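## Task

Scene 1: lift the yellow tall cylinder from its side, stand it on its end so the entire base sits within the cyan circle, put it down and let go. It must stay standing without the robot holding it.

## Robot and tools

Robot: two arms, left_arm and right_arm, each with a six-joint arm and a two-finger gripper. Every position and orientation is given in one scene frame. Its origin lies on the table top midway between the arms, +z is up, +x reaches out over the table, and left_arm sits on the +y side. The names left and right do not match image sides. Reported hand positions can be a little off, more so at long reach. The arm bases may be tilted. The mounting plates and the metal frame behind the arms are fixed obstacles.

Gripper axes: the fingers point along the gripper's +z and close along its y. end_effector_position is the point between the closed finger pads, about 2 cm short of the tips. The tips move about 10 mm further along +z as the fingers close.

Row format, used by both execute_actions and move: exactly 16 numbers, always covering both arms. The order is x, y, z, qw, qx, qy, qz, opening for left_arm, then the same eight for right_arm. x, y, z is an absolute target position in metres in the scene frame. qw, qx, qy, qz is an absolute target orientation quaternion with w first. Opening runs from -1 (closed) to +1 (fully open, 0.084 m). To keep an arm still, resend the whole pose and opening it had in the last result before it was meant to stay. To hold an orientation, send the same quaternion in every row rather than copying a reported one, which may have drifted.

execute_actions(actions): a list of actions. Each action is a table of up to 15 rows, and each row lasts one control step of 1/30 s. A table shorter than 15 rows repeats its last row until 15 steps have passed. An empty list only returns the state and images. Each control step clips the target to within 70 mm and 16 degrees of the gripper's measured pose, so a distant target can take several actions. Each target must be within 0.6 m of that gripper's pose at the start of the action, along each of its axes; otherwise the action is refused for both arms. If the first action fails this check, or any action is malformed, nothing runs.

move(target, speed, blocking): target is one 16-number row giving absolute poses. Both grippers travel in straight lines, finishing together, in 0.5 to 10 s; a move still unfinished at 10 s stops short. speed is in m/s, from 0.002 to 0.5 with default 0.25, and turning is capped at twice that in rad/s. Paths do not avoid objects or the other arm. A faster move, or a target set deeper past a contact, hits harder. Opening is sent at the start. With blocking=false the result comes after 0.5 s while motion continues; use wait(0) to check, or stop, before sending more rows or moves. The result adds a move: line giving how the move ended (done, off_target, moving, held, fault) and which limits acted (paced = the pose was clipped; held = a check blocked some steps, after which the arm may rush). It also gives each gripper's distance from its pose.

wait(seconds): 0 to 10 s. Holds the last commands and returns early if a running move ends. stop(): brakes a running move, needing room to do so; the fingers keep moving. zoom_image(camera, region): camera is cam_high, cam_left_wrist or cam_right_wrist. region is [x0, y0, x1, y1] in image pixels with (0,0) at the top left, no larger than 504x504. All images are 672x504. finished_scene(scene): pass 1 or 2; it is final and reports success, then gives the next task.

Result lines: the state line gives each gripper's position, quaternion and velocities. Hand target is where the controller is currently steering the gripper. grip_measured is the actual finger opening on the command scale; to hold a part, command an opening well below it, and the lower it is the harder the squeeze (about 24 N per pad maximum). pose unreachable means the clearance check changed or blocked that arm's command. HELD in step readings marks steps where an arm was held back. MOTOR HOT appears from 65 °C; at 80 °C an OVER-TEMPERATURE FAULT brakes that arm until it cools. A TORQUE FAULT (load limits in N m: waist 46, shoulder 46, elbow 27.6, forearm roll 27.6, wrist pitch 18.4, wrist roll 18.4, counting held weight) backs that joint off, holds it for 10 s and skips the rest of the call. Camera calibration is included for projecting points, though it may be off by a couple of degrees and millimetres.

The robot keeps executing while you compose a reply. Occasionally something tugs at held parts or shoves loose ones.

Avoid: knocking anything off the table (this fails the task), dropping or letting the cylinder slip, slamming, hard presses, and arm-to-arm collisions. Before finishing, open the gripper and lift clear, then check that the object stands by itself fully inside the circle.

Each tool is called after "Call:" as name(argument=value, ...), one argument or row to a line, values as JSON.

## Session

I'll start by looking at the current state of the scene.

Call:
execute_actions(
  actions=[],
)

Scene clock: 0.00 s.
left_arm: end_effector_position=(+0.5218, +0.5134, +0.2230) grip_measured=+1.00 end_effector_quat_wxyz=(+0.025, +0.923, -0.061, +0.379) end_effector_velocity=(-0.000, -0.000, -0.001) end_effector_angular_velocity=(+0.001, +0.002, -0.002) | right_arm: end_effector_position=(+0.1896, +0.0415, +0.2350) grip_measured=+1.00 end_effector_quat_wxyz=(-0.386, +0.263, +0.877, -0.115) end_effector_velocity=(+0.000, +0.000, +0.000) end_effector_angular_velocity=(+0.001, +0.000, -0.000)
Joint positions: left_arm=[ 0.498 -0.368 -0.653 -2.249  0.26   2.845  0.084] | right_arm=[ 0.665  0.516 -1.103  0.095  1.13  -1.629  0.084]
Joint velocities: left_arm=[-0.     0.001  0.     0.002 -0.001 -0.     0.   ] | right_arm=[-0.    -0.     0.     0.    -0.001 -0.001 -0.   ]
Joint torques (N m, as the arm reports them, + toward a larger angle): no reading
Hand target (left_arm): +0.522, +0.513, +0.223; +0.025, +0.923, -0.061, +0.379
Hand target (right_arm): +0.190, +0.042, +0.235; -0.386, +0.263, +0.877, -0.115

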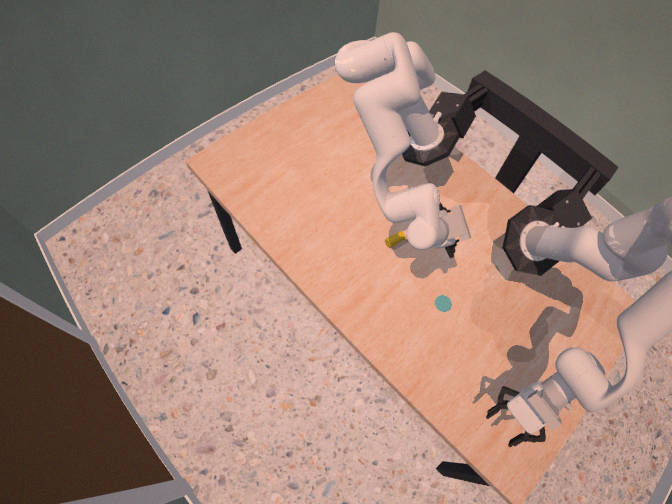

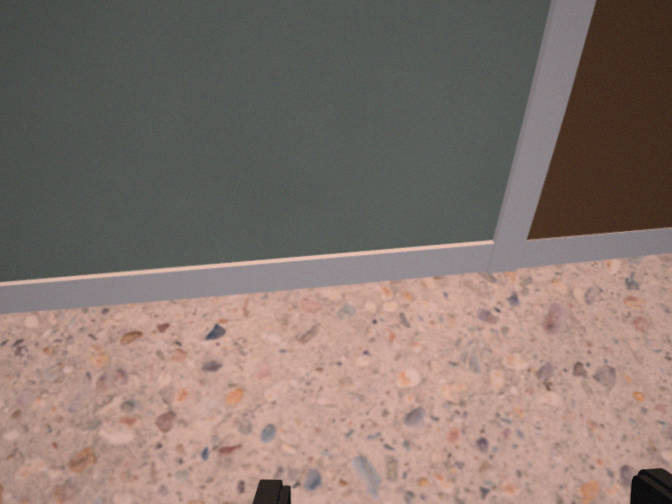

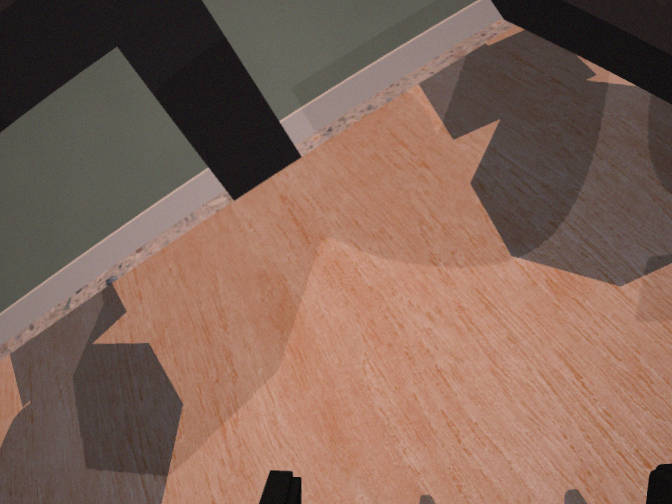

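Call:
zoom_image(
  camera="cam_high",
  region=[340, 180, 500, 340],
)

Region (340, 180, 500, 340) of cam_high's 672x504 image, scaled by 3.150, with more detail than that image has.

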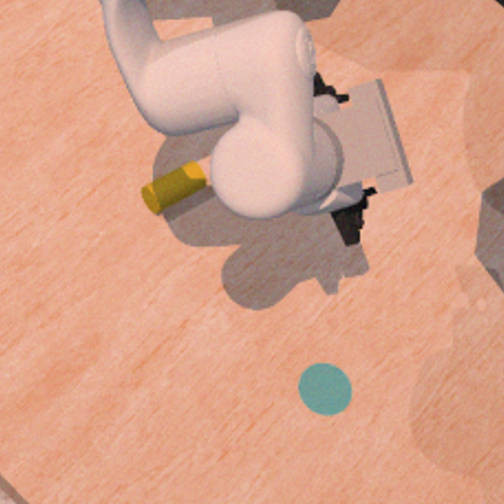

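Call:
move(
  target=[0.5218, 0.5134, 0.2230, 0.025, 0.923, -0.061, 0.379, 1, 0.33, -0.19, 0.13, -0.3793, 0.1225, 0.9158, 0.0507, 1],
  speed=0.35,
)

Scene clock: 90.50 s.
left_arm: end_effector_position=(+0.5218, +0.5134, +0.2230) grip_measured=+1.00 end_effector_quat_wxyz=(+0.025, +0.923, -0.061, +0.379) end_effector_velocity=(+0.000, -0.000, -0.000) end_effector_angular_velocity=(-0.002, +0.000, +0.002) | right_arm: end_effector_position=(+0.3310, -0.1899, +0.1296) grip_measured=+1.00 end_effector_quat_wxyz=(-0.378, +0.122, +0.916, +0.050) end_effector_velocity=(+0.002, -0.002, -0.001) end_effector_angular_velocity=(+0.003, +0.001, -0.002)
Joint positions: left_arm=[ 0.497 -0.368 -0.653 -2.247  0.259  2.842  0.084] | right_arm=[ 0.012  0.301 -0.997 -0.114  1.062 -2.519  0.084]
Joint velocities: left_arm=[-0.     0.001 -0.    -0.002  0.    -0.001  0.   ] | right_arm=[-0.007  0.003 -0.007  0.002  0.004 -0.007 -0.   ]
Joint torques (N m, as the arm reports them, + toward a larger angle): left_arm=[ -2.15 -12.32 -12.82  -0.06  -0.02  -0.25] | right_arm=[  8.57 -24.21  -7.85   0.9    0.75   1.05]
Hand target (left_arm): +0.522, +0.513, +0.223; +0.025, +0.923, -0.061, +0.379
Hand target (right_arm): +0.331, -0.190, +0.129; -0.378, +0.123, +0.916, +0.050
Off the commanded pose (left_arm): 0.000 m, 0 deg.
Off the commanded pose (right_arm): 0.001 m, 0 deg.
move: done; limits=paced
camera_calibration (this result's frames):
cam_left_wrist: T_world_to_cam=[[-0.142167, -0.989817, 0.00717999, 0.610686], [-0.699133, 0.0952761, -0.708615, 0.53781], [0.700715, -0.105762, -0.705558, -0.0249455], [0, 0, 0, 1]] pos_world=[0.4803, 0.550589, 0.359115]
cam_right_wrist: T_world_to_cam=[[0.255348, 0.9668, -0.00974568, 0.138811], [0.693723, -0.190226, -0.694667, -0.109847], [-0.673458, 0.170621, -0.719265, 0.479086], [0, 0, 0, 1]] pos_world=[0.363403, -0.236841, 0.269635]

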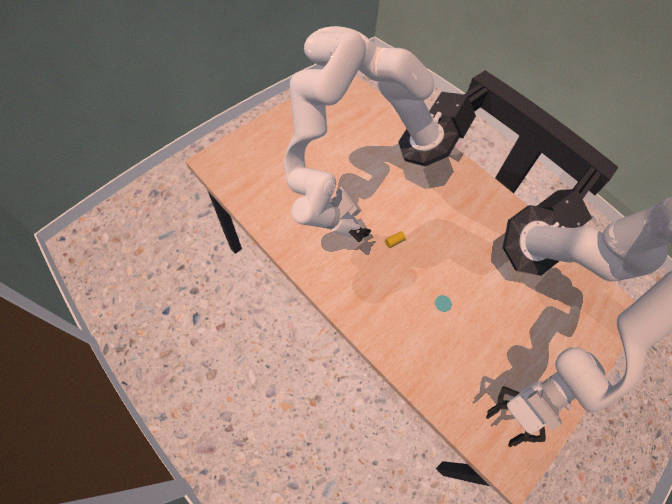

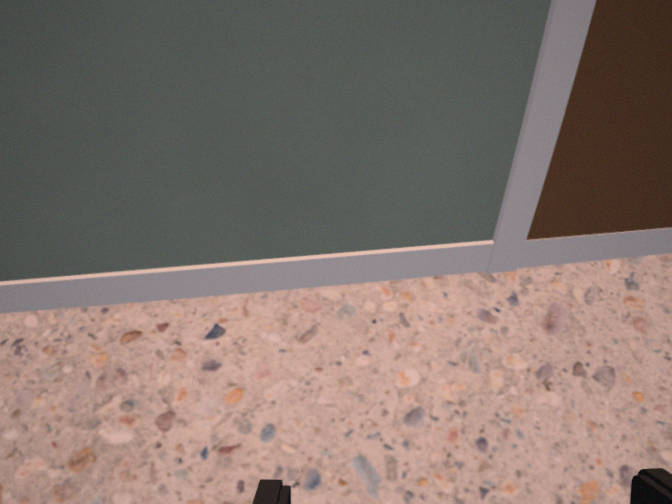

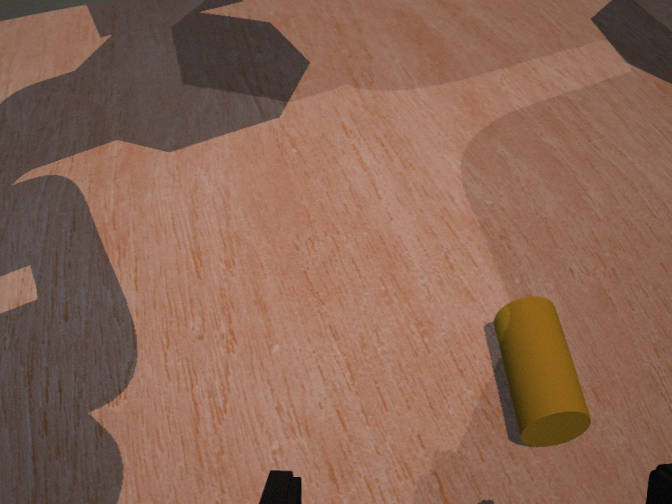

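Call:
zoom_image(
  camera="cam_right_wrist",
  region=[460, 280, 640, 460],
)

Region (460, 280, 640, 460) of cam_right_wrist's 672x504 image, scaled by 2.800, with more detail than that image has.

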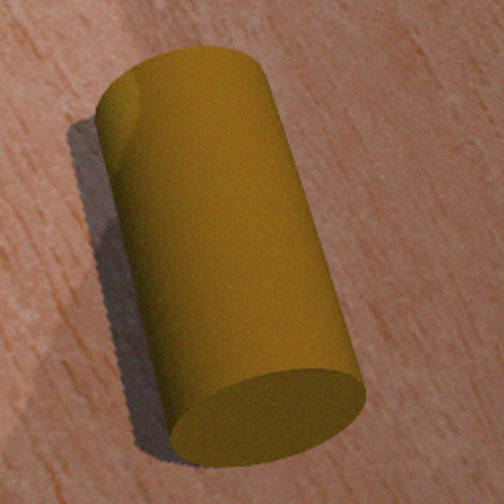

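Call:
move(
  target=[0.5218, 0.5134, 0.2230, 0.025, 0.923, -0.061, 0.379, 1, 0.277, -0.1127, 0.07, -0.3804, 0.1014, 0.9183, 0.0420, 1],
  speed=0.25,
)

Scene clock: 100.17 s.
left_arm: end_effector_position=(+0.5218, +0.5134, +0.2230) grip_measured=+1.00 end_effector_quat_wxyz=(+0.025, +0.923, -0.061, +0.379) end_effector_velocity=(+0.000, +0.000, +0.001) end_effector_angular_velocity=(+0.000, -0.001, -0.000) | right_arm: end_effector_position=(+0.2773, -0.1128, +0.0700) grip_measured=+1.00 end_effector_quat_wxyz=(-0.380, +0.102, +0.918, +0.042) end_effector_velocity=(-0.002, +0.002, -0.001) end_effector_angular_velocity=(+0.001, +0.002, +0.005)
Joint positions: left_arm=[ 0.497 -0.368 -0.653 -2.247  0.259  2.842  0.084] | right_arm=[ 0.119  0.541 -0.99  -0.113  0.845 -2.43   0.084]
Joint velocities: left_arm=[-0.    -0.001  0.     0.001  0.001 -0.     0.   ] | right_arm=[ 0.004  0.007 -0.002 -0.    -0.001  0.    -0.   ]
Joint torques (N m, as the arm reports them, + toward a larger angle): left_arm=[ -2.11 -12.38 -12.93  -0.02  -0.13  -0.23] | right_arm=[  9.86 -23.59  -5.4    0.89   0.63   0.93]
Hand target (left_arm): +0.522, +0.513, +0.223; +0.025, +0.923, -0.061, +0.379
Hand target (right_arm): +0.277, -0.113, +0.070; -0.380, +0.102, +0.918, +0.042
Off the commanded pose (left_arm): 0.000 m, 0 deg.
Off the commanded pose (right_arm): 0.000 m, 0 deg.
move: done
camera_calibration (this result's frames):
cam_left_wrist: T_world_to_cam=[[-0.142167, -0.989817, 0.0071811, 0.610685], [-0.699134, 0.0952752, -0.708614, 0.537811], [0.700714, -0.105762, -0.70556, -0.0249444], [0, 0, 0, 1]] pos_world=[0.4803, 0.550588, 0.359115]
cam_right_wrist: T_world_to_cam=[[0.211838, 0.977261, -0.00923387, 0.0906017], [0.700194, -0.158357, -0.696169, -0.0973956], [-0.681801, 0.141009, -0.717818, 0.38574], [0, 0, 0, 1]] pos_world=[0.312001, -0.158358, 0.209924]

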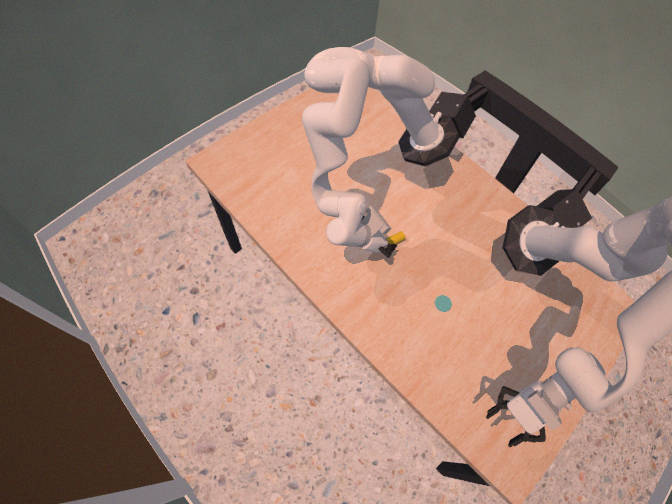

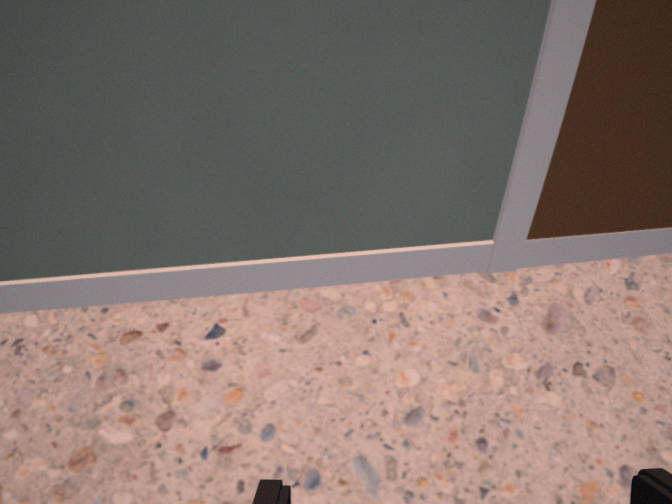

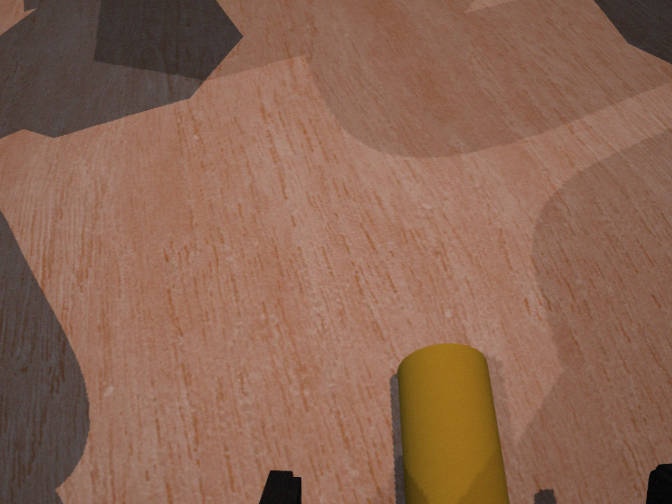

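Call:
move(
  target=[0.5218, 0.5134, 0.2230, 0.025, 0.923, -0.061, 0.379, 1, 0.2362, -0.1015, 0.029, -0.3804, 0.1014, 0.9183, 0.0420, 0.4],
  speed=0.1,
)

Scene clock: 107.10 s.
left_arm: end_effector_position=(+0.5218, +0.5134, +0.2230) grip_measured=+1.00 end_effector_quat_wxyz=(+0.025, +0.923, -0.061, +0.379) end_effector_velocity=(-0.000, -0.000, -0.000) end_effector_angular_velocity=(-0.001, +0.001, -0.001) | right_arm: end_effector_position=(+0.2367, -0.1016, +0.0290) grip_measured=+0.39 end_effector_quat_wxyz=(-0.380, +0.102, +0.918, +0.042) end_effector_velocity=(-0.002, +0.000, -0.002) end_effector_angular_velocity=(-0.001, +0.002, +0.000)
Joint positions: left_arm=[ 0.497 -0.368 -0.653 -2.247  0.259  2.842  0.084] | right_arm=[ 0.107  0.657 -0.95  -0.141  0.689 -2.407  0.061]
Joint velocities: left_arm=[-0.     0.001  0.    -0.    -0.     0.    -0.   ] | right_arm=[-0.001  0.006  0.001 -0.001 -0.005  0.001  0.   ]
Joint torques (N m, as the arm reports them, + toward a larger angle): left_arm=[ -1.98 -12.15 -12.91  -0.01  -0.07  -0.31] | right_arm=[  9.27 -22.54  -3.27   0.26   0.72   1.09]
Hand target (left_arm): +0.522, +0.513, +0.223; +0.025, +0.923, -0.061, +0.379
Hand target (right_arm): +0.236, -0.102, +0.029; -0.380, +0.101, +0.918, +0.042
Off the commanded pose (left_arm): 0.000 m, 0 deg.
Off the commanded pose (right_arm): 0.000 m, 0 deg.
move: done
camera_calibration (this result's frames):
cam_left_wrist: T_world_to_cam=[[-0.142167, -0.989817, 0.0071812, 0.610685], [-0.699134, 0.0952753, -0.708614, 0.537811], [0.700714, -0.105762, -0.70556, -0.0249443], [0, 0, 0, 1]] pos_world=[0.4803, 0.550588, 0.359115]
cam_right_wrist: T_world_to_cam=[[0.211445, 0.977347, -0.00918083, 0.0879541], [0.700486, -0.158085, -0.695938, -0.0958288], [-0.681624, 0.140722, -0.718043, 0.326939], [0, 0, 0, 1]] pos_world=[0.271379, -0.147118, 0.168873]

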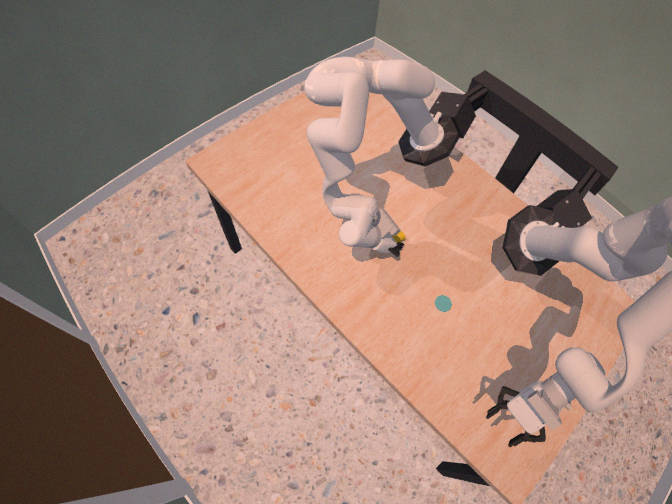

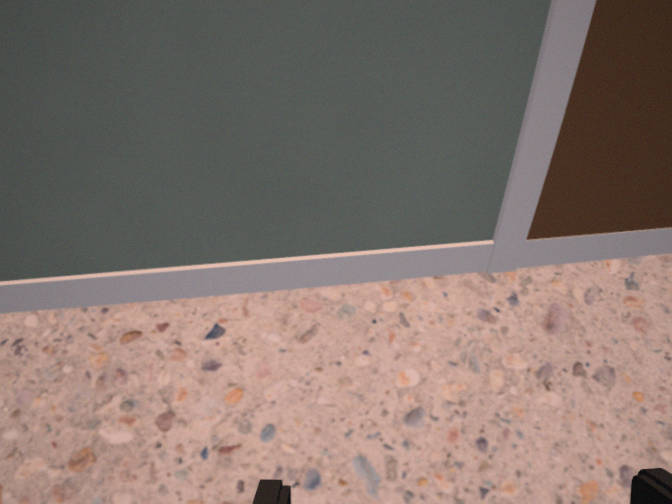

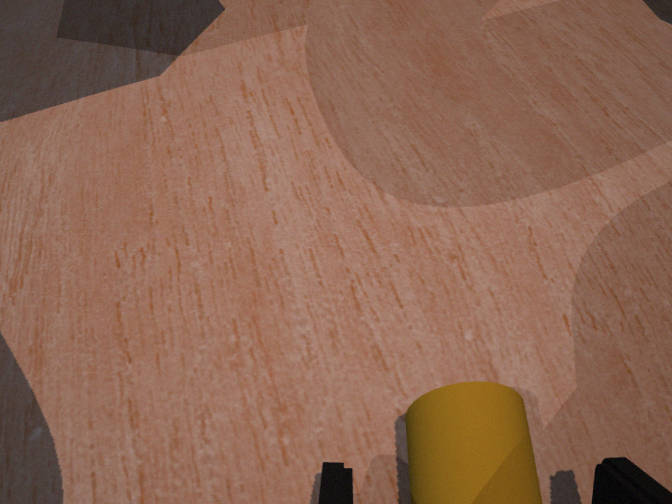

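Call:
execute_actions(
  actions=[
    [[0.5218,0.5134,0.2230,0.025,0.923,-0.061,0.379,1,0.2362,-0.1015,0.029,-0.3804,0.1014,0.9183,0.0420,0.3],[0.5218,0.5134,0.2230,0.025,0.923,-0.061,0.379,1,0.2362,-0.1015,0.029,-0.3804,0.1014,0.9183,0.0420,0.2],[0.5218,0.5134,0.2230,0.025,0.923,-0.061,0.379,1,0.2362,-0.1015,0.029,-0.3804,0.1014,0.9183,0.0420,0.1],[0.5218,0.5134,0.2230,0.025,0.923,-0.061,0.379,1,0.2362,-0.1015,0.029,-0.3804,0.1014,0.9183,0.0420,0.0],[0.5218,0.5134,0.2230,0.025,0.923,-0.061,0.379,1,0.2362,-0.1015,0.029,-0.3804,0.1014,0.9183,0.0420,-0.06],[0.5218,0.5134,0.2230,0.025,0.923,-0.061,0.379,1,0.2362,-0.1015,0.029,-0.3804,0.1014,0.9183,0.0420,-0.11],[0.5218,0.5134,0.2230,0.025,0.923,-0.061,0.379,1,0.2362,-0.1015,0.029,-0.3804,0.1014,0.9183,0.0420,-0.15],[0.5218,0.5134,0.2230,0.025,0.923,-0.061,0.379,1,0.2362,-0.1015,0.029,-0.3804,0.1014,0.9183,0.0420,-0.19],[0.5218,0.5134,0.2230,0.025,0.923,-0.061,0.379,1,0.2362,-0.1015,0.029,-0.3804,0.1014,0.9183,0.0420,-0.22],[0.5218,0.5134,0.2230,0.025,0.923,-0.061,0.379,1,0.2362,-0.1015,0.029,-0.3804,0.1014,0.9183,0.0420,-0.25],[0.5218,0.5134,0.2230,0.025,0.923,-0.061,0.379,1,0.2362,-0.1015,0.029,-0.3804,0.1014,0.9183,0.0420,-0.28],[0.5218,0.5134,0.2230,0.025,0.923,-0.061,0.379,1,0.2362,-0.1015,0.029,-0.3804,0.1014,0.9183,0.0420,-0.31],[0.5218,0.5134,0.2230,0.025,0.923,-0.061,0.379,1,0.2362,-0.1015,0.029,-0.3804,0.1014,0.9183,0.0420,-0.34],[0.5218,0.5134,0.2230,0.025,0.923,-0.061,0.379,1,0.2362,-0.1015,0.029,-0.3804,0.1014,0.9183,0.0420,-0.37],[0.5218,0.5134,0.2230,0.025,0.923,-0.061,0.379,1,0.2362,-0.1015,0.029,-0.3804,0.1014,0.9183,0.0420,-0.4]],
    [[0.5218,0.5134,0.2230,0.025,0.923,-0.061,0.379,1,0.2362,-0.1015,0.029,-0.3804,0.1014,0.9183,0.0420,-0.45],[0.5218,0.5134,0.2230,0.025,0.923,-0.061,0.379,1,0.2362,-0.1015,0.029,-0.3804,0.1014,0.9183,0.0420,-0.5],[0.5218,0.5134,0.2230,0.025,0.923,-0.061,0.379,1,0.2362,-0.1015,0.029,-0.3804,0.1014,0.9183,0.0420,-0.55],[0.5218,0.5134,0.2230,0.025,0.923,-0.061,0.379,1,0.2362,-0.1015,0.029,-0.3804,0.1014,0.9183,0.0420,-0.6],[0.5218,0.5134,0.2230,0.025,0.923,-0.061,0.379,1,0.2362,-0.1015,0.029,-0.3804,0.1014,0.9183,0.0420,-0.65],[0.5218,0.5134,0.2230,0.025,0.923,-0.061,0.379,1,0.2362,-0.1015,0.029,-0.3804,0.1014,0.9183,0.0420,-0.7],[0.5218,0.5134,0.2230,0.025,0.923,-0.061,0.379,1,0.2362,-0.1015,0.029,-0.3804,0.1014,0.9183,0.0420,-0.8]],
  ],
)

Scene clock: 114.47 s.
left_arm: end_effector_position=(+0.5218, +0.5134, +0.2230) grip_measured=+1.00 end_effector_quat_wxyz=(+0.025, +0.923, -0.061, +0.379) end_effector_velocity=(+0.000, +0.000, +0.001) end_effector_angular_velocity=(+0.000, -0.002, +0.001) | right_arm: end_effector_position=(+0.2362, -0.1015, +0.0290) grip_measured=-0.27 end_effector_quat_wxyz=(-0.380, +0.101, +0.918, +0.042) end_effector_velocity=(+0.001, +0.000, -0.000) end_effector_angular_velocity=(+0.000, -0.002, -0.002)
Joint positions: left_arm=[ 0.497 -0.368 -0.653 -2.247  0.259  2.842  0.084] | right_arm=[ 0.108  0.657 -0.949 -0.14   0.689 -2.408  0.032]
Joint velocities: left_arm=[-0.001 -0.002 -0.    -0.001 -0.    -0.    -0.   ] | right_arm=[-0.001 -0.     0.    -0.    -0.002  0.     0.   ]
Joint torques (N m, as the arm reports them, + toward a larger angle): left_arm=[ -2.08 -12.28 -12.97   0.    -0.06  -0.33] | right_arm=[  9.26 -22.27  -3.09   0.37   0.7    0.99]
Hand target (left_arm): +0.522, +0.513, +0.223; +0.025, +0.923, -0.061, +0.379
Hand target (right_arm): +0.236, -0.102, +0.029; -0.380, +0.101, +0.918, +0.042
Off the commanded pose (left_arm): 0.000 m, 0 deg.
Off the commanded pose (right_arm): 0.000 m, 0 deg.
Step readings (end_effector_position; steps 1 to 15: 1st action; 16 to 30: 2nd action):
0: left_arm (+0.5218, +0.5134, +0.2230) | right_arm (+0.2363, -0.1016, +0.0288)
1: left_arm (+0.5218, +0.5134, +0.2230) | right_arm (+0.2363, -0.1016, +0.0288)
2: left_arm (+0.5218, +0.5134, +0.2230) | right_arm (+0.2363, -0.1016, +0.0288)
4: left_arm (+0.5218, +0.5134, +0.2230) | right_arm (+0.2362, -0.1015, +0.0289)
8: left_arm (+0.5218, +0.5134, +0.2230) | right_arm (+0.2362, -0.1015, +0.0290)
15: left_arm (+0.5218, +0.5134, +0.2230) | right_arm (+0.2363, -0.1015, +0.0290)
16: left_arm (+0.5218, +0.5134, +0.2230) | right_arm (+0.2363, -0.1015, +0.0290)
17: left_arm (+0.5218, +0.5134, +0.2230) | right_arm (+0.2363, -0.1015, +0.0290)
19: left_arm (+0.5218, +0.5134, +0.2230) | right_arm (+0.2363, -0.1015, +0.0290)
23: left_arm (+0.5218, +0.5134, +0.2230) | right_arm (+0.2362, -0.1015, +0.0290)
30: end_effector_position above
camera_calibration (this result's frames):
cam_left_wrist: T_world_to_cam=[[-0.142167, -0.989817, 0.00718119, 0.610685], [-0.699134, 0.0952753, -0.708614, 0.537811], [0.700714, -0.105762, -0.70556, -0.0249443], [0, 0, 0, 1]] pos_world=[0.4803, 0.550588, 0.359115]
cam_right_wrist: T_world_to_cam=[[0.211172, 0.977407, -0.00899301, 0.0880289], [0.700171, -0.157681, -0.696346, -0.0953579], [-0.682032, 0.140752, -0.71765, 0.326749], [0, 0, 0, 1]] pos_world=[0.271031, -0.147067, 0.168881]

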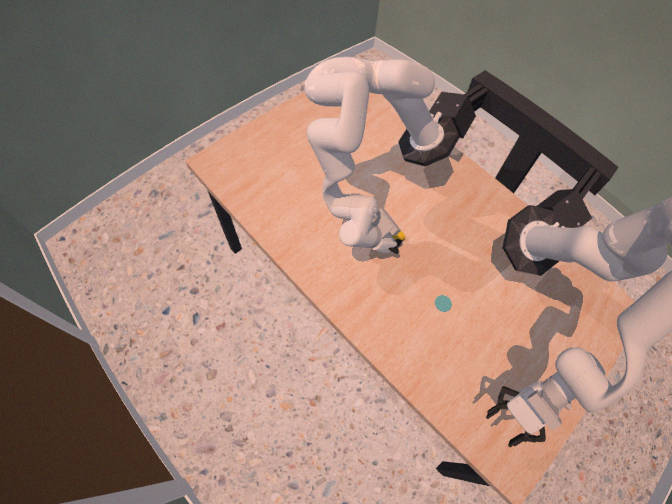

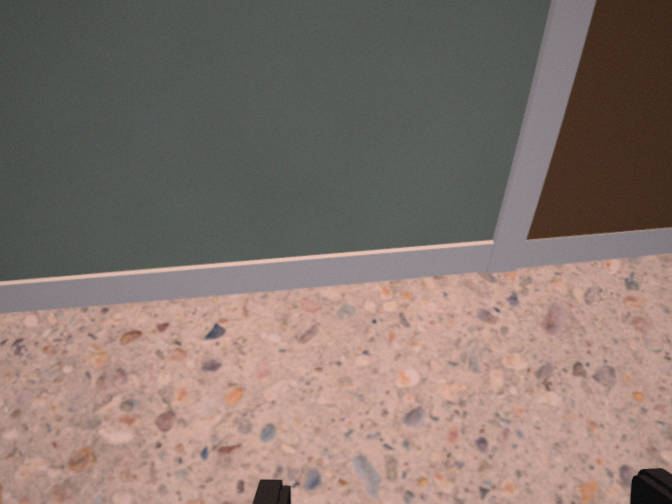

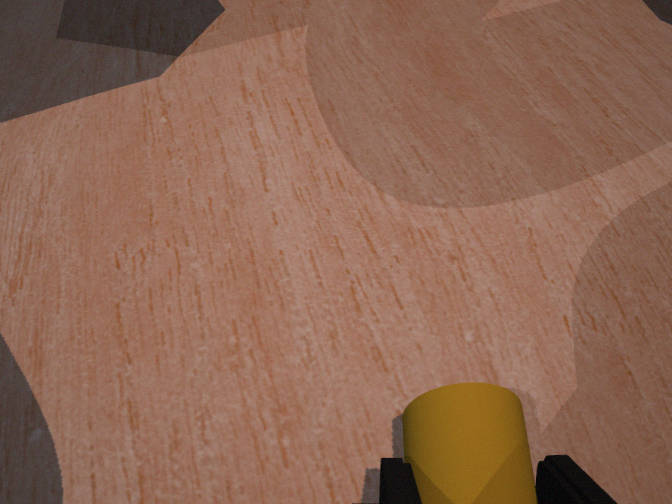

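Call:
move(
  target=[0.5218, 0.5134, 0.2230, 0.025, 0.923, -0.061, 0.379, 1, 0.240, -0.09, 0.075, -0.3804, 0.1014, 0.9183, 0.0420, -0.8],
  speed=0.2,
)

Call:
move(
  target=[0.5218, 0.5134, 0.2230, 0.025, 0.923, -0.061, 0.379, 1, 0.2936, 0.1675, 0.09, 0.1151, -0.8811, 0.2778, 0.3650, -0.8],
  speed=0.5,
)

Scene clock: 125.37 s.
left_arm: end_effector_position=(+0.5218, +0.5134, +0.2230) grip_measured=+1.00 end_effector_quat_wxyz=(+0.025, +0.923, -0.061, +0.379) end_effector_velocity=(+0.000, +0.000, +0.001) end_effector_angular_velocity=(+0.001, -0.001, -0.000) | right_arm: end_effector_position=(+0.2397, -0.0901, +0.0748) grip_measured=-0.27 end_effector_quat_wxyz=(-0.381, +0.101, +0.918, +0.042) end_effector_velocity=(+0.001, +0.000, +0.002) end_effector_angular_velocity=(-0.001, -0.001, -0.000)
Joint positions: left_arm=[ 0.497 -0.368 -0.653 -2.247  0.259  2.842  0.084] | right_arm=[ 0.183  0.542 -0.898 -0.087  0.756 -2.383  0.032]
Joint velocities: left_arm=[ 0.    -0.001 -0.     0.     0.     0.001 -0.   ] | right_arm=[ 0.003 -0.007  0.001  0.001  0.005  0.002  0.   ]
Joint torques (N m, as the arm reports them, + toward a larger angle): left_arm=[ -2.28 -12.12 -12.75  -0.1   -0.06  -0.29] | right_arm=[  9.53 -22.03  -4.77   0.41   0.64   1.12]
Hand target (left_arm): +0.522, +0.513, +0.223; +0.025, +0.923, -0.061, +0.379
Hand target (right_arm): +0.240, -0.090, +0.075; -0.380, +0.101, +0.918, +0.042
Off the commanded pose (left_arm): 0.000 m, 0 deg.
Off the commanded pose (right_arm): 0.000 m, 0 deg.
move: done
camera_calibration (this result's frames):
cam_left_wrist: T_world_to_cam=[[-0.142167, -0.989817, 0.00718133, 0.610685], [-0.699134, 0.0952751, -0.708614, 0.537811], [0.700714, -0.105762, -0.70556, -0.0249443], [0, 0, 0, 1]] pos_world=[0.4803, 0.550588, 0.359115]
cam_right_wrist: T_world_to_cam=[[0.21113, 0.977417, -0.00897884, 0.0765683], [0.699693, -0.157541, -0.696858, -0.0638707], [-0.682535, 0.140845, -0.717153, 0.360452], [0, 0, 0, 1]] pos_world=[0.274545, -0.135669, 0.214678]

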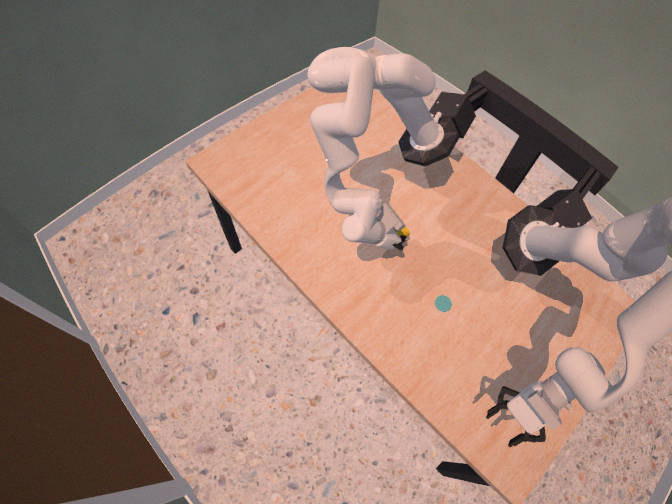

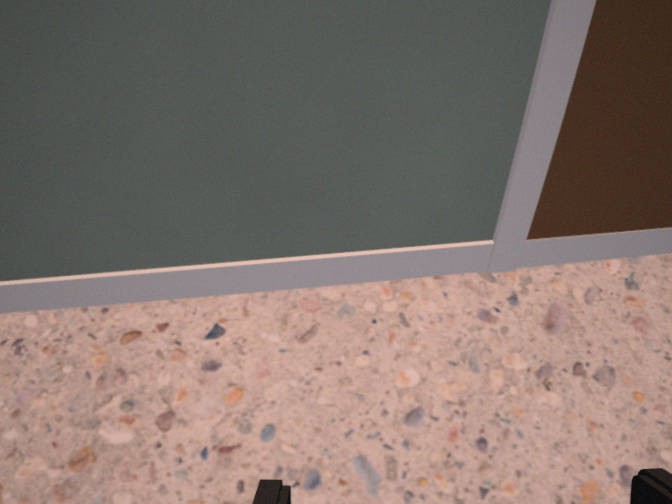

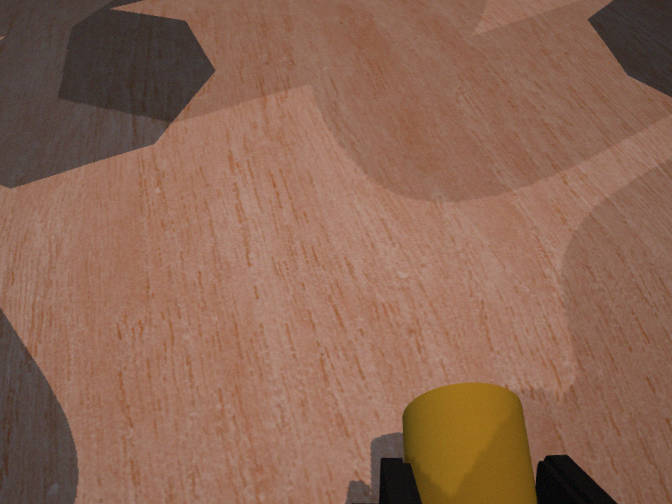

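Scene clock: 128.93 s.
left_arm: end_effector_position=(+0.5218, +0.5134, +0.2230) grip_measured=+1.00 end_effector_quat_wxyz=(+0.025, +0.923, -0.061, +0.379) end_effector_velocity=(-0.000, -0.000, -0.000) end_effector_angular_velocity=(-0.000, +0.000, -0.000) | right_arm: end_effector_position=(+0.2928, +0.1677, +0.0910) grip_measured=-0.27 end_effector_quat_wxyz=(-0.115, +0.881, -0.278, -0.365) end_effector_velocity=(+0.000, +0.001, +0.000) end_effector_angular_velocity=(+0.008, +0.003, +0.007)
Joint positions: left_arm=[ 0.497 -0.368 -0.653 -2.247  0.259  2.842  0.084] | right_arm=[ 0.513  0.976 -1.489  0.292  0.676 -5.204  0.032]
Joint velocities: left_arm=[-0.     0.     0.001 -0.     0.     0.    -0.   ] | right_arm=[-0.001  0.004 -0.009  0.007  0.009 -0.014 -0.   ]
Joint torques (N m, as the arm reports them, + toward a larger angle): left_arm=[ -2.07 -12.2  -12.98  -0.08  -0.01  -0.32] | right_arm=[ 14.   -28.44  -9.14   0.39   0.24   1.01]
Hand target (left_arm): +0.522, +0.513, +0.223; +0.025, +0.923, -0.061, +0.379
Hand target (right_arm): +0.293, +0.168, +0.091; -0.115, +0.881, -0.278, -0.365
Off the commanded pose (left_arm): 0.000 m, 0 deg.
Off the commanded pose (right_arm): 0.001 m, 0 deg.
move: done
camera_calibration (this result's frames):
cam_left_wrist: T_world_to_cam=[[-0.142167, -0.989817, 0.00718125, 0.610685], [-0.699134, 0.0952754, -0.708614, 0.537811], [0.700714, -0.105762, -0.70556, -0.0249442], [0, 0, 0, 1]] pos_world=[0.4803, 0.550588, 0.359115]
cam_right_wrist: T_world_to_cam=[[-0.581318, -0.813644, -0.00725418, 0.345785], [-0.569323, 0.400357, 0.718043, 0.10007], [-0.581327, 0.421541, -0.695961, 0.293373], [0, 0, 0, 1]] pos_world=[0.428529, 0.117614, 0.13483]

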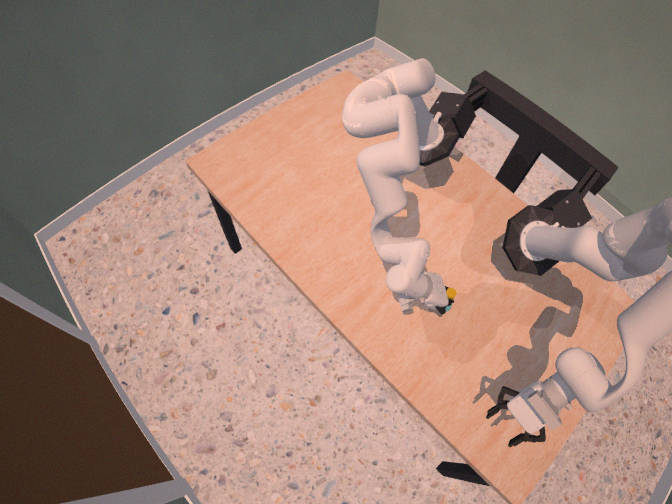

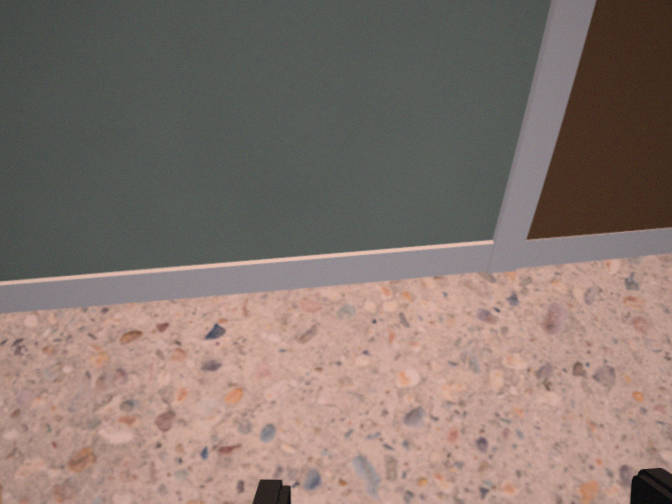

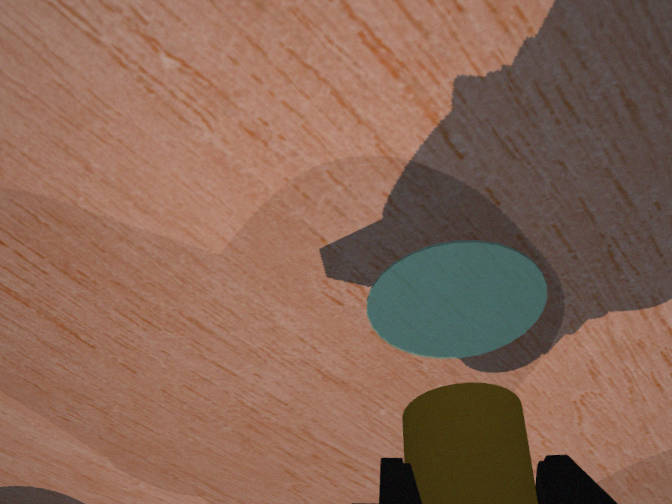

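Call:
move(
  target=[0.5218, 0.5134, 0.2230, 0.025, 0.923, -0.061, 0.379, 1, 0.278, 0.1715, 0.055, 0.1151, -0.8811, 0.2778, 0.3650, -0.8],
  speed=0.1,
)

Scene clock: 136.13 s.
left_arm: end_effector_position=(+0.5218, +0.5134, +0.2230) grip_measured=+1.00 end_effector_quat_wxyz=(+0.025, +0.923, -0.061, +0.379) end_effector_velocity=(-0.000, +0.000, +0.001) end_effector_angular_velocity=(+0.001, -0.001, +0.001) | right_arm: end_effector_position=(+0.2785, +0.1716, +0.0553) grip_measured=-0.27 end_effector_quat_wxyz=(-0.115, +0.881, -0.278, -0.365) end_effector_velocity=(-0.002, +0.000, -0.002) end_effector_angular_velocity=(-0.002, +0.002, +0.002)
Joint positions: left_arm=[ 0.497 -0.368 -0.653 -2.247  0.259  2.842  0.084] | right_arm=[ 0.5    1.065 -1.523  0.309  0.624 -5.24   0.032]
Joint velocities: left_arm=[ 0.    -0.002  0.    -0.    -0.    -0.    -0.   ] | right_arm=[ 0.001  0.007 -0.002  0.001 -0.001  0.    -0.   ]
Joint torques (N m, as the arm reports them, + toward a larger angle): left_arm=[ -2.02 -12.22 -12.84  -0.14  -0.04  -0.23] | right_arm=[ 14.48 -28.61  -8.81   0.35   0.26   1.11]
Hand target (left_arm): +0.522, +0.513, +0.223; +0.025, +0.923, -0.061, +0.379
Hand target (right_arm): +0.278, +0.172, +0.055; -0.115, +0.881, -0.278, -0.365
Off the commanded pose (left_arm): 0.000 m, 0 deg.
Off the commanded pose (right_arm): 0.001 m, 0 deg.
move: done
camera_calibration (this result's frames):
cam_left_wrist: T_world_to_cam=[[-0.142167, -0.989817, 0.00718122, 0.610685], [-0.699134, 0.0952751, -0.708614, 0.537811], [0.700714, -0.105762, -0.70556, -0.0249444], [0, 0, 0, 1]] pos_world=[0.4803, 0.550588, 0.359115]
cam_right_wrist: T_world_to_cam=[[-0.581261, -0.81368, -0.00779238, 0.340397], [-0.570062, 0.40036, 0.717455, 0.116222], [-0.580658, 0.421471, -0.696562, 0.258431], [0, 0, 0, 1]] pos_world=[0.414173, 0.121522, 0.0992817]

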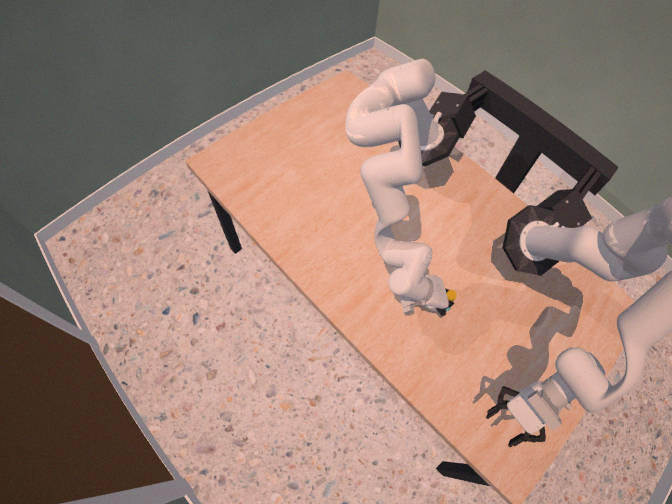

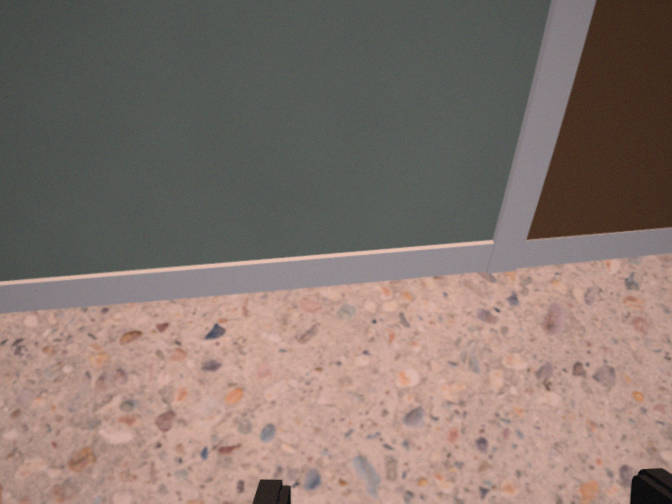

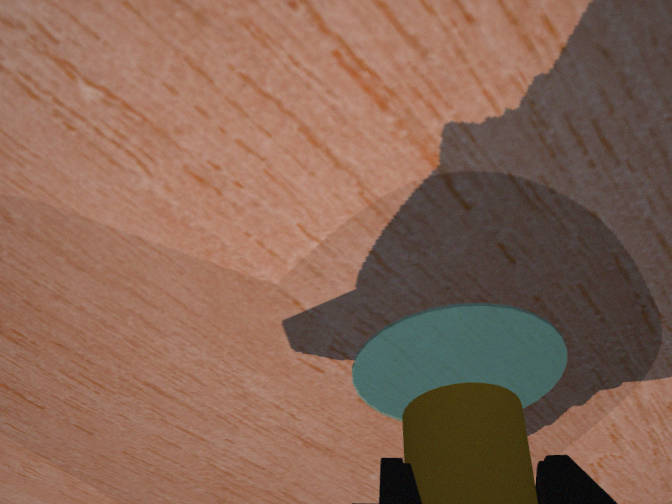

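Call:
move(
  target=[0.5218, 0.5134, 0.2230, 0.025, 0.923, -0.061, 0.379, 1, 0.278, 0.1715, 0.0445, 0.1151, -0.8811, 0.2778, 0.3650, -0.8],
  speed=0.025,
)

Scene clock: 139.03 s.
left_arm: end_effector_position=(+0.5218, +0.5134, +0.2230) grip_measured=+1.00 end_effector_quat_wxyz=(+0.025, +0.923, -0.061, +0.379) end_effector_velocity=(-0.000, +0.000, -0.001) end_effector_angular_velocity=(-0.001, +0.002, +0.001) | right_arm: end_effector_position=(+0.2780, +0.1715, +0.0447) grip_measured=-0.27 end_effector_quat_wxyz=(-0.115, +0.881, -0.278, -0.365) end_effector_velocity=(+0.002, +0.002, +0.001) end_effector_angular_velocity=(+0.005, -0.005, +0.002)
Joint positions: left_arm=[ 0.497 -0.368 -0.653 -2.247  0.259  2.842  0.084] | right_arm=[ 0.49   1.092 -1.544  0.308  0.621 -5.25   0.032]
Joint velocities: left_arm=[ 0.     0.001 -0.    -0.001 -0.001  0.    -0.   ] | right_arm=[ 0.002  0.002 -0.007 -0.     0.001 -0.003 -0.   ]
Joint torques (N m, as the arm reports them, + toward a larger angle): left_arm=[ -2.13 -12.12 -12.93  -0.14  -0.07  -0.21] | right_arm=[ 13.36 -28.22  -8.69   0.04   0.03   1.  ]
Hand target (left_arm): +0.522, +0.513, +0.223; +0.025, +0.923, -0.061, +0.379
Hand target (right_arm): +0.278, +0.172, +0.044; -0.115, +0.881, -0.278, -0.365
Off the commanded pose (left_arm): 0.000 m, 0 deg.
Off the commanded pose (right_arm): 0.000 m, 0 deg.
move: done
camera_calibration (this result's frames):
cam_left_wrist: T_world_to_cam=[[-0.142167, -0.989817, 0.0071812, 0.610685], [-0.699134, 0.0952752, -0.708614, 0.537811], [0.700714, -0.105762, -0.70556, -0.0249443], [0, 0, 0, 1]] pos_world=[0.4803, 0.550588, 0.359115]
cam_right_wrist: T_world_to_cam=[[-0.580851, -0.813978, -0.00715137, 0.339836], [-0.56975, 0.400265, 0.717756, 0.123471], [-0.581375, 0.420984, -0.696258, 0.251064], [0, 0, 0, 1]] pos_world=[0.413704, 0.121505, 0.0886132]

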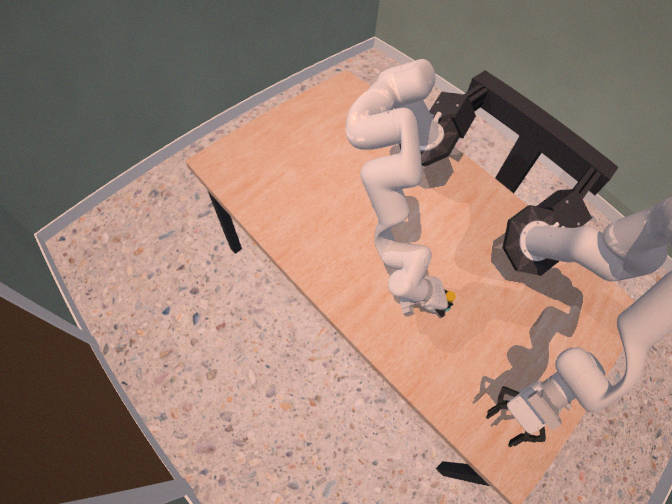

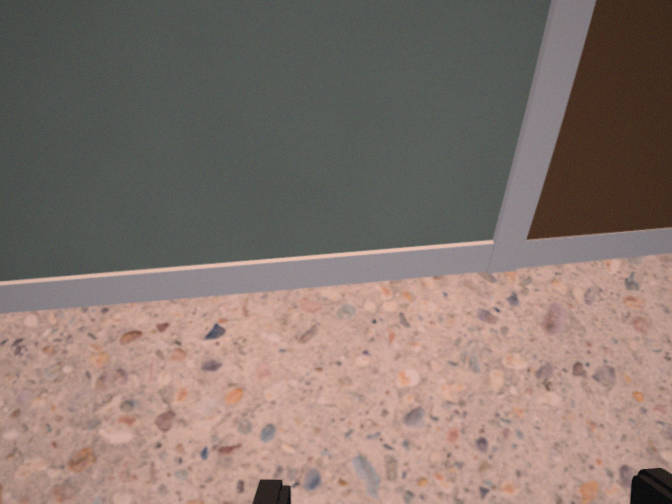

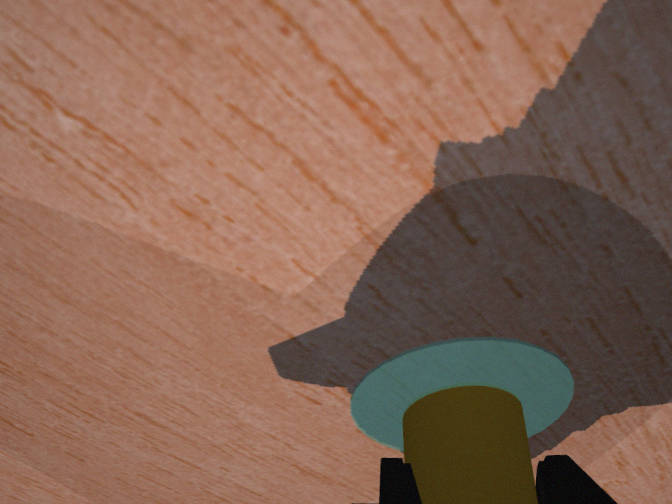

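Call:
zoom_image(
  camera="cam_right_wrist",
  region=[330, 310, 600, 504],
)

Region (330, 310, 600, 504) of cam_right_wrist's 672x504 image, scaled by 1.867, with more detail than that image has; it fills the top 362 rows of this view, and the rest is white.

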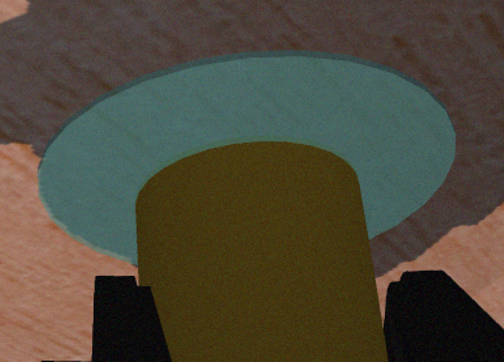

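Call:
execute_actions(
  actions=[
    [[0.5218,0.5134,0.2230,0.025,0.923,-0.061,0.379,1,0.278,0.1715,0.0455,0.1151,-0.8811,0.2778,0.3650,-0.8],[0.5218,0.5134,0.2230,0.025,0.923,-0.061,0.379,1,0.278,0.1715,0.0465,0.1151,-0.8811,0.2778,0.3650,-0.8],[0.5218,0.5134,0.2230,0.025,0.923,-0.061,0.379,1,0.2783,0.1713,0.0472,0.1151,-0.8811,0.2778,0.3650,-0.8],[0.5218,0.5134,0.2230,0.025,0.923,-0.061,0.379,1,0.2788,0.1710,0.0475,0.1151,-0.8811,0.2778,0.3650,-0.8],[0.5218,0.5134,0.2230,0.025,0.923,-0.061,0.379,1,0.2794,0.1705,0.0475,0.1151,-0.8811,0.2778,0.3650,-0.8],[0.5218,0.5134,0.2230,0.025,0.923,-0.061,0.379,1,0.2801,0.1700,0.0475,0.1151,-0.8811,0.2778,0.3650,-0.8],[0.5218,0.5134,0.2230,0.025,0.923,-0.061,0.379,1,0.2808,0.1695,0.0475,0.1151,-0.8811,0.2778,0.3650,-0.8],[0.5218,0.5134,0.2230,0.025,0.923,-0.061,0.379,1,0.2814,0.1691,0.0475,0.1151,-0.8811,0.2778,0.3650,-0.8],[0.5218,0.5134,0.2230,0.025,0.923,-0.061,0.379,1,0.2819,0.1688,0.0475,0.1151,-0.8811,0.2778,0.3650,-0.8],[0.5218,0.5134,0.2230,0.025,0.923,-0.061,0.379,1,0.2821,0.1686,0.0473,0.1151,-0.8811,0.2778,0.3650,-0.8],[0.5218,0.5134,0.2230,0.025,0.923,-0.061,0.379,1,0.2821,0.1686,0.0469,0.1151,-0.8811,0.2778,0.3650,-0.8],[0.5218,0.5134,0.2230,0.025,0.923,-0.061,0.379,1,0.2821,0.1686,0.0464,0.1151,-0.8811,0.2778,0.3650,-0.8],[0.5218,0.5134,0.2230,0.025,0.923,-0.061,0.379,1,0.2821,0.1686,0.0459,0.1151,-0.8811,0.2778,0.3650,-0.8],[0.5218,0.5134,0.2230,0.025,0.923,-0.061,0.379,1,0.2821,0.1686,0.0453,0.1151,-0.8811,0.2778,0.3650,-0.8],[0.5218,0.5134,0.2230,0.025,0.923,-0.061,0.379,1,0.2821,0.1686,0.0447,0.1151,-0.8811,0.2778,0.3650,-0.8]],
  ],
)

Scene clock: 147.80 s.
left_arm: end_effector_position=(+0.5218, +0.5134, +0.2230) grip_measured=+1.00 end_effector_quat_wxyz=(+0.025, +0.923, -0.061, +0.379) end_effector_velocity=(-0.000, -0.000, -0.001) end_effector_angular_velocity=(-0.000, +0.001, -0.002) | right_arm: end_effector_position=(+0.2820, +0.1688, +0.0466) grip_measured=-0.27 end_effector_quat_wxyz=(-0.115, +0.881, -0.278, -0.365) end_effector_velocity=(+0.002, -0.002, -0.009) end_effector_angular_velocity=(-0.000, +0.002, +0.005)
Joint positions: left_arm=[ 0.497 -0.368 -0.653 -2.247  0.259  2.842  0.084] | right_arm=[ 0.484  1.083 -1.542  0.303  0.628 -5.251  0.032]
Joint velocities: left_arm=[-0.001  0.002 -0.     0.002 -0.    -0.    -0.   ] | right_arm=[-0.014  0.021 -0.022 -0.006  0.007 -0.011  0.   ]
Joint torques (N m, as the arm reports them, + toward a larger angle): left_arm=[ -2.08 -12.24 -12.8    0.01  -0.07  -0.33] | right_arm=[ 14.36 -28.82  -8.14   0.17   0.29   1.07]
Hand target (left_arm): +0.522, +0.513, +0.223; +0.025, +0.923, -0.061, +0.379
Hand target (right_arm): +0.282, +0.169, +0.045; -0.115, +0.881, -0.278, -0.365
Off the commanded pose (left_arm): 0.000 m, 0 deg.
Off the commanded pose (right_arm): 0.002 m, 0 deg.
Step readings (end_effector_position):
0: left_arm (+0.5218, +0.5134, +0.2230) | right_arm (+0.2780, +0.1715, +0.0445)
1: left_arm (+0.5218, +0.5134, +0.2230) | right_arm (+0.2780, +0.1715, +0.0445)
2: left_arm (+0.5218, +0.5134, +0.2230) | right_arm (+0.2780, +0.1715, +0.0446)
4: left_arm (+0.5218, +0.5134, +0.2230) | right_arm (+0.2781, +0.1713, +0.0448)
8: left_arm (+0.5218, +0.5134, +0.2230) | right_arm (+0.2786, +0.1703, +0.0460)
15: end_effector_position above
camera_calibration (this result's frames):
cam_left_wrist: T_world_to_cam=[[-0.142167, -0.989817, 0.00718124, 0.610685], [-0.699134, 0.0952752, -0.708614, 0.537811], [0.700714, -0.105762, -0.70556, -0.0249442], [0, 0, 0, 1]] pos_world=[0.4803, 0.550588, 0.359115]
cam_right_wrist: T_world_to_cam=[[-0.581439, -0.813556, -0.00742296, 0.340143], [-0.569706, 0.400614, 0.717595, 0.125452], [-0.580831, 0.421467, -0.696421, 0.255639], [0, 0, 0, 1]] pos_world=[0.417726, 0.118724, 0.090533]

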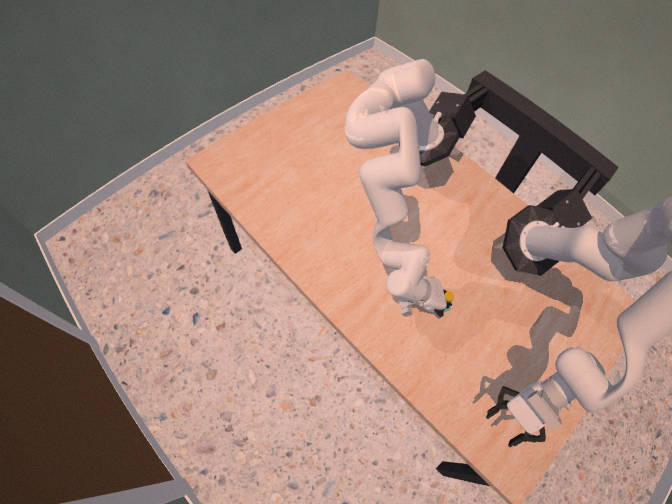

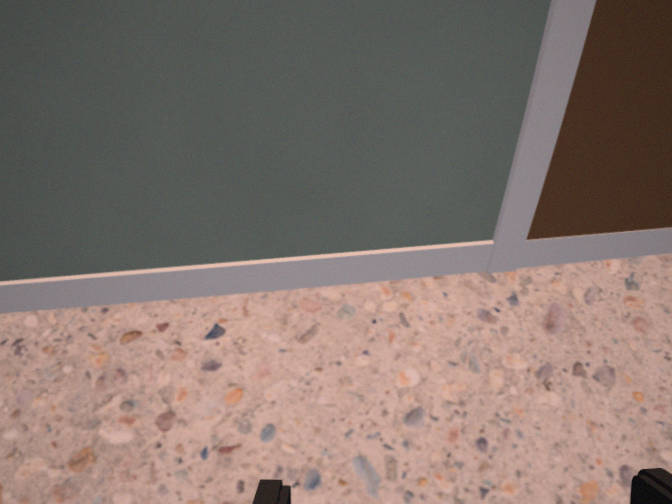

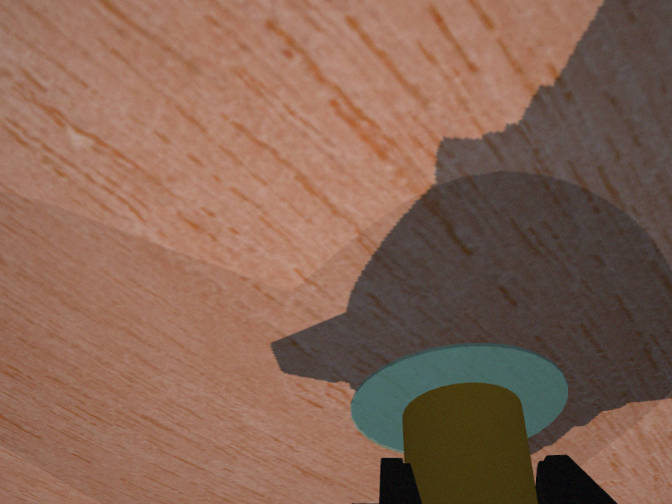

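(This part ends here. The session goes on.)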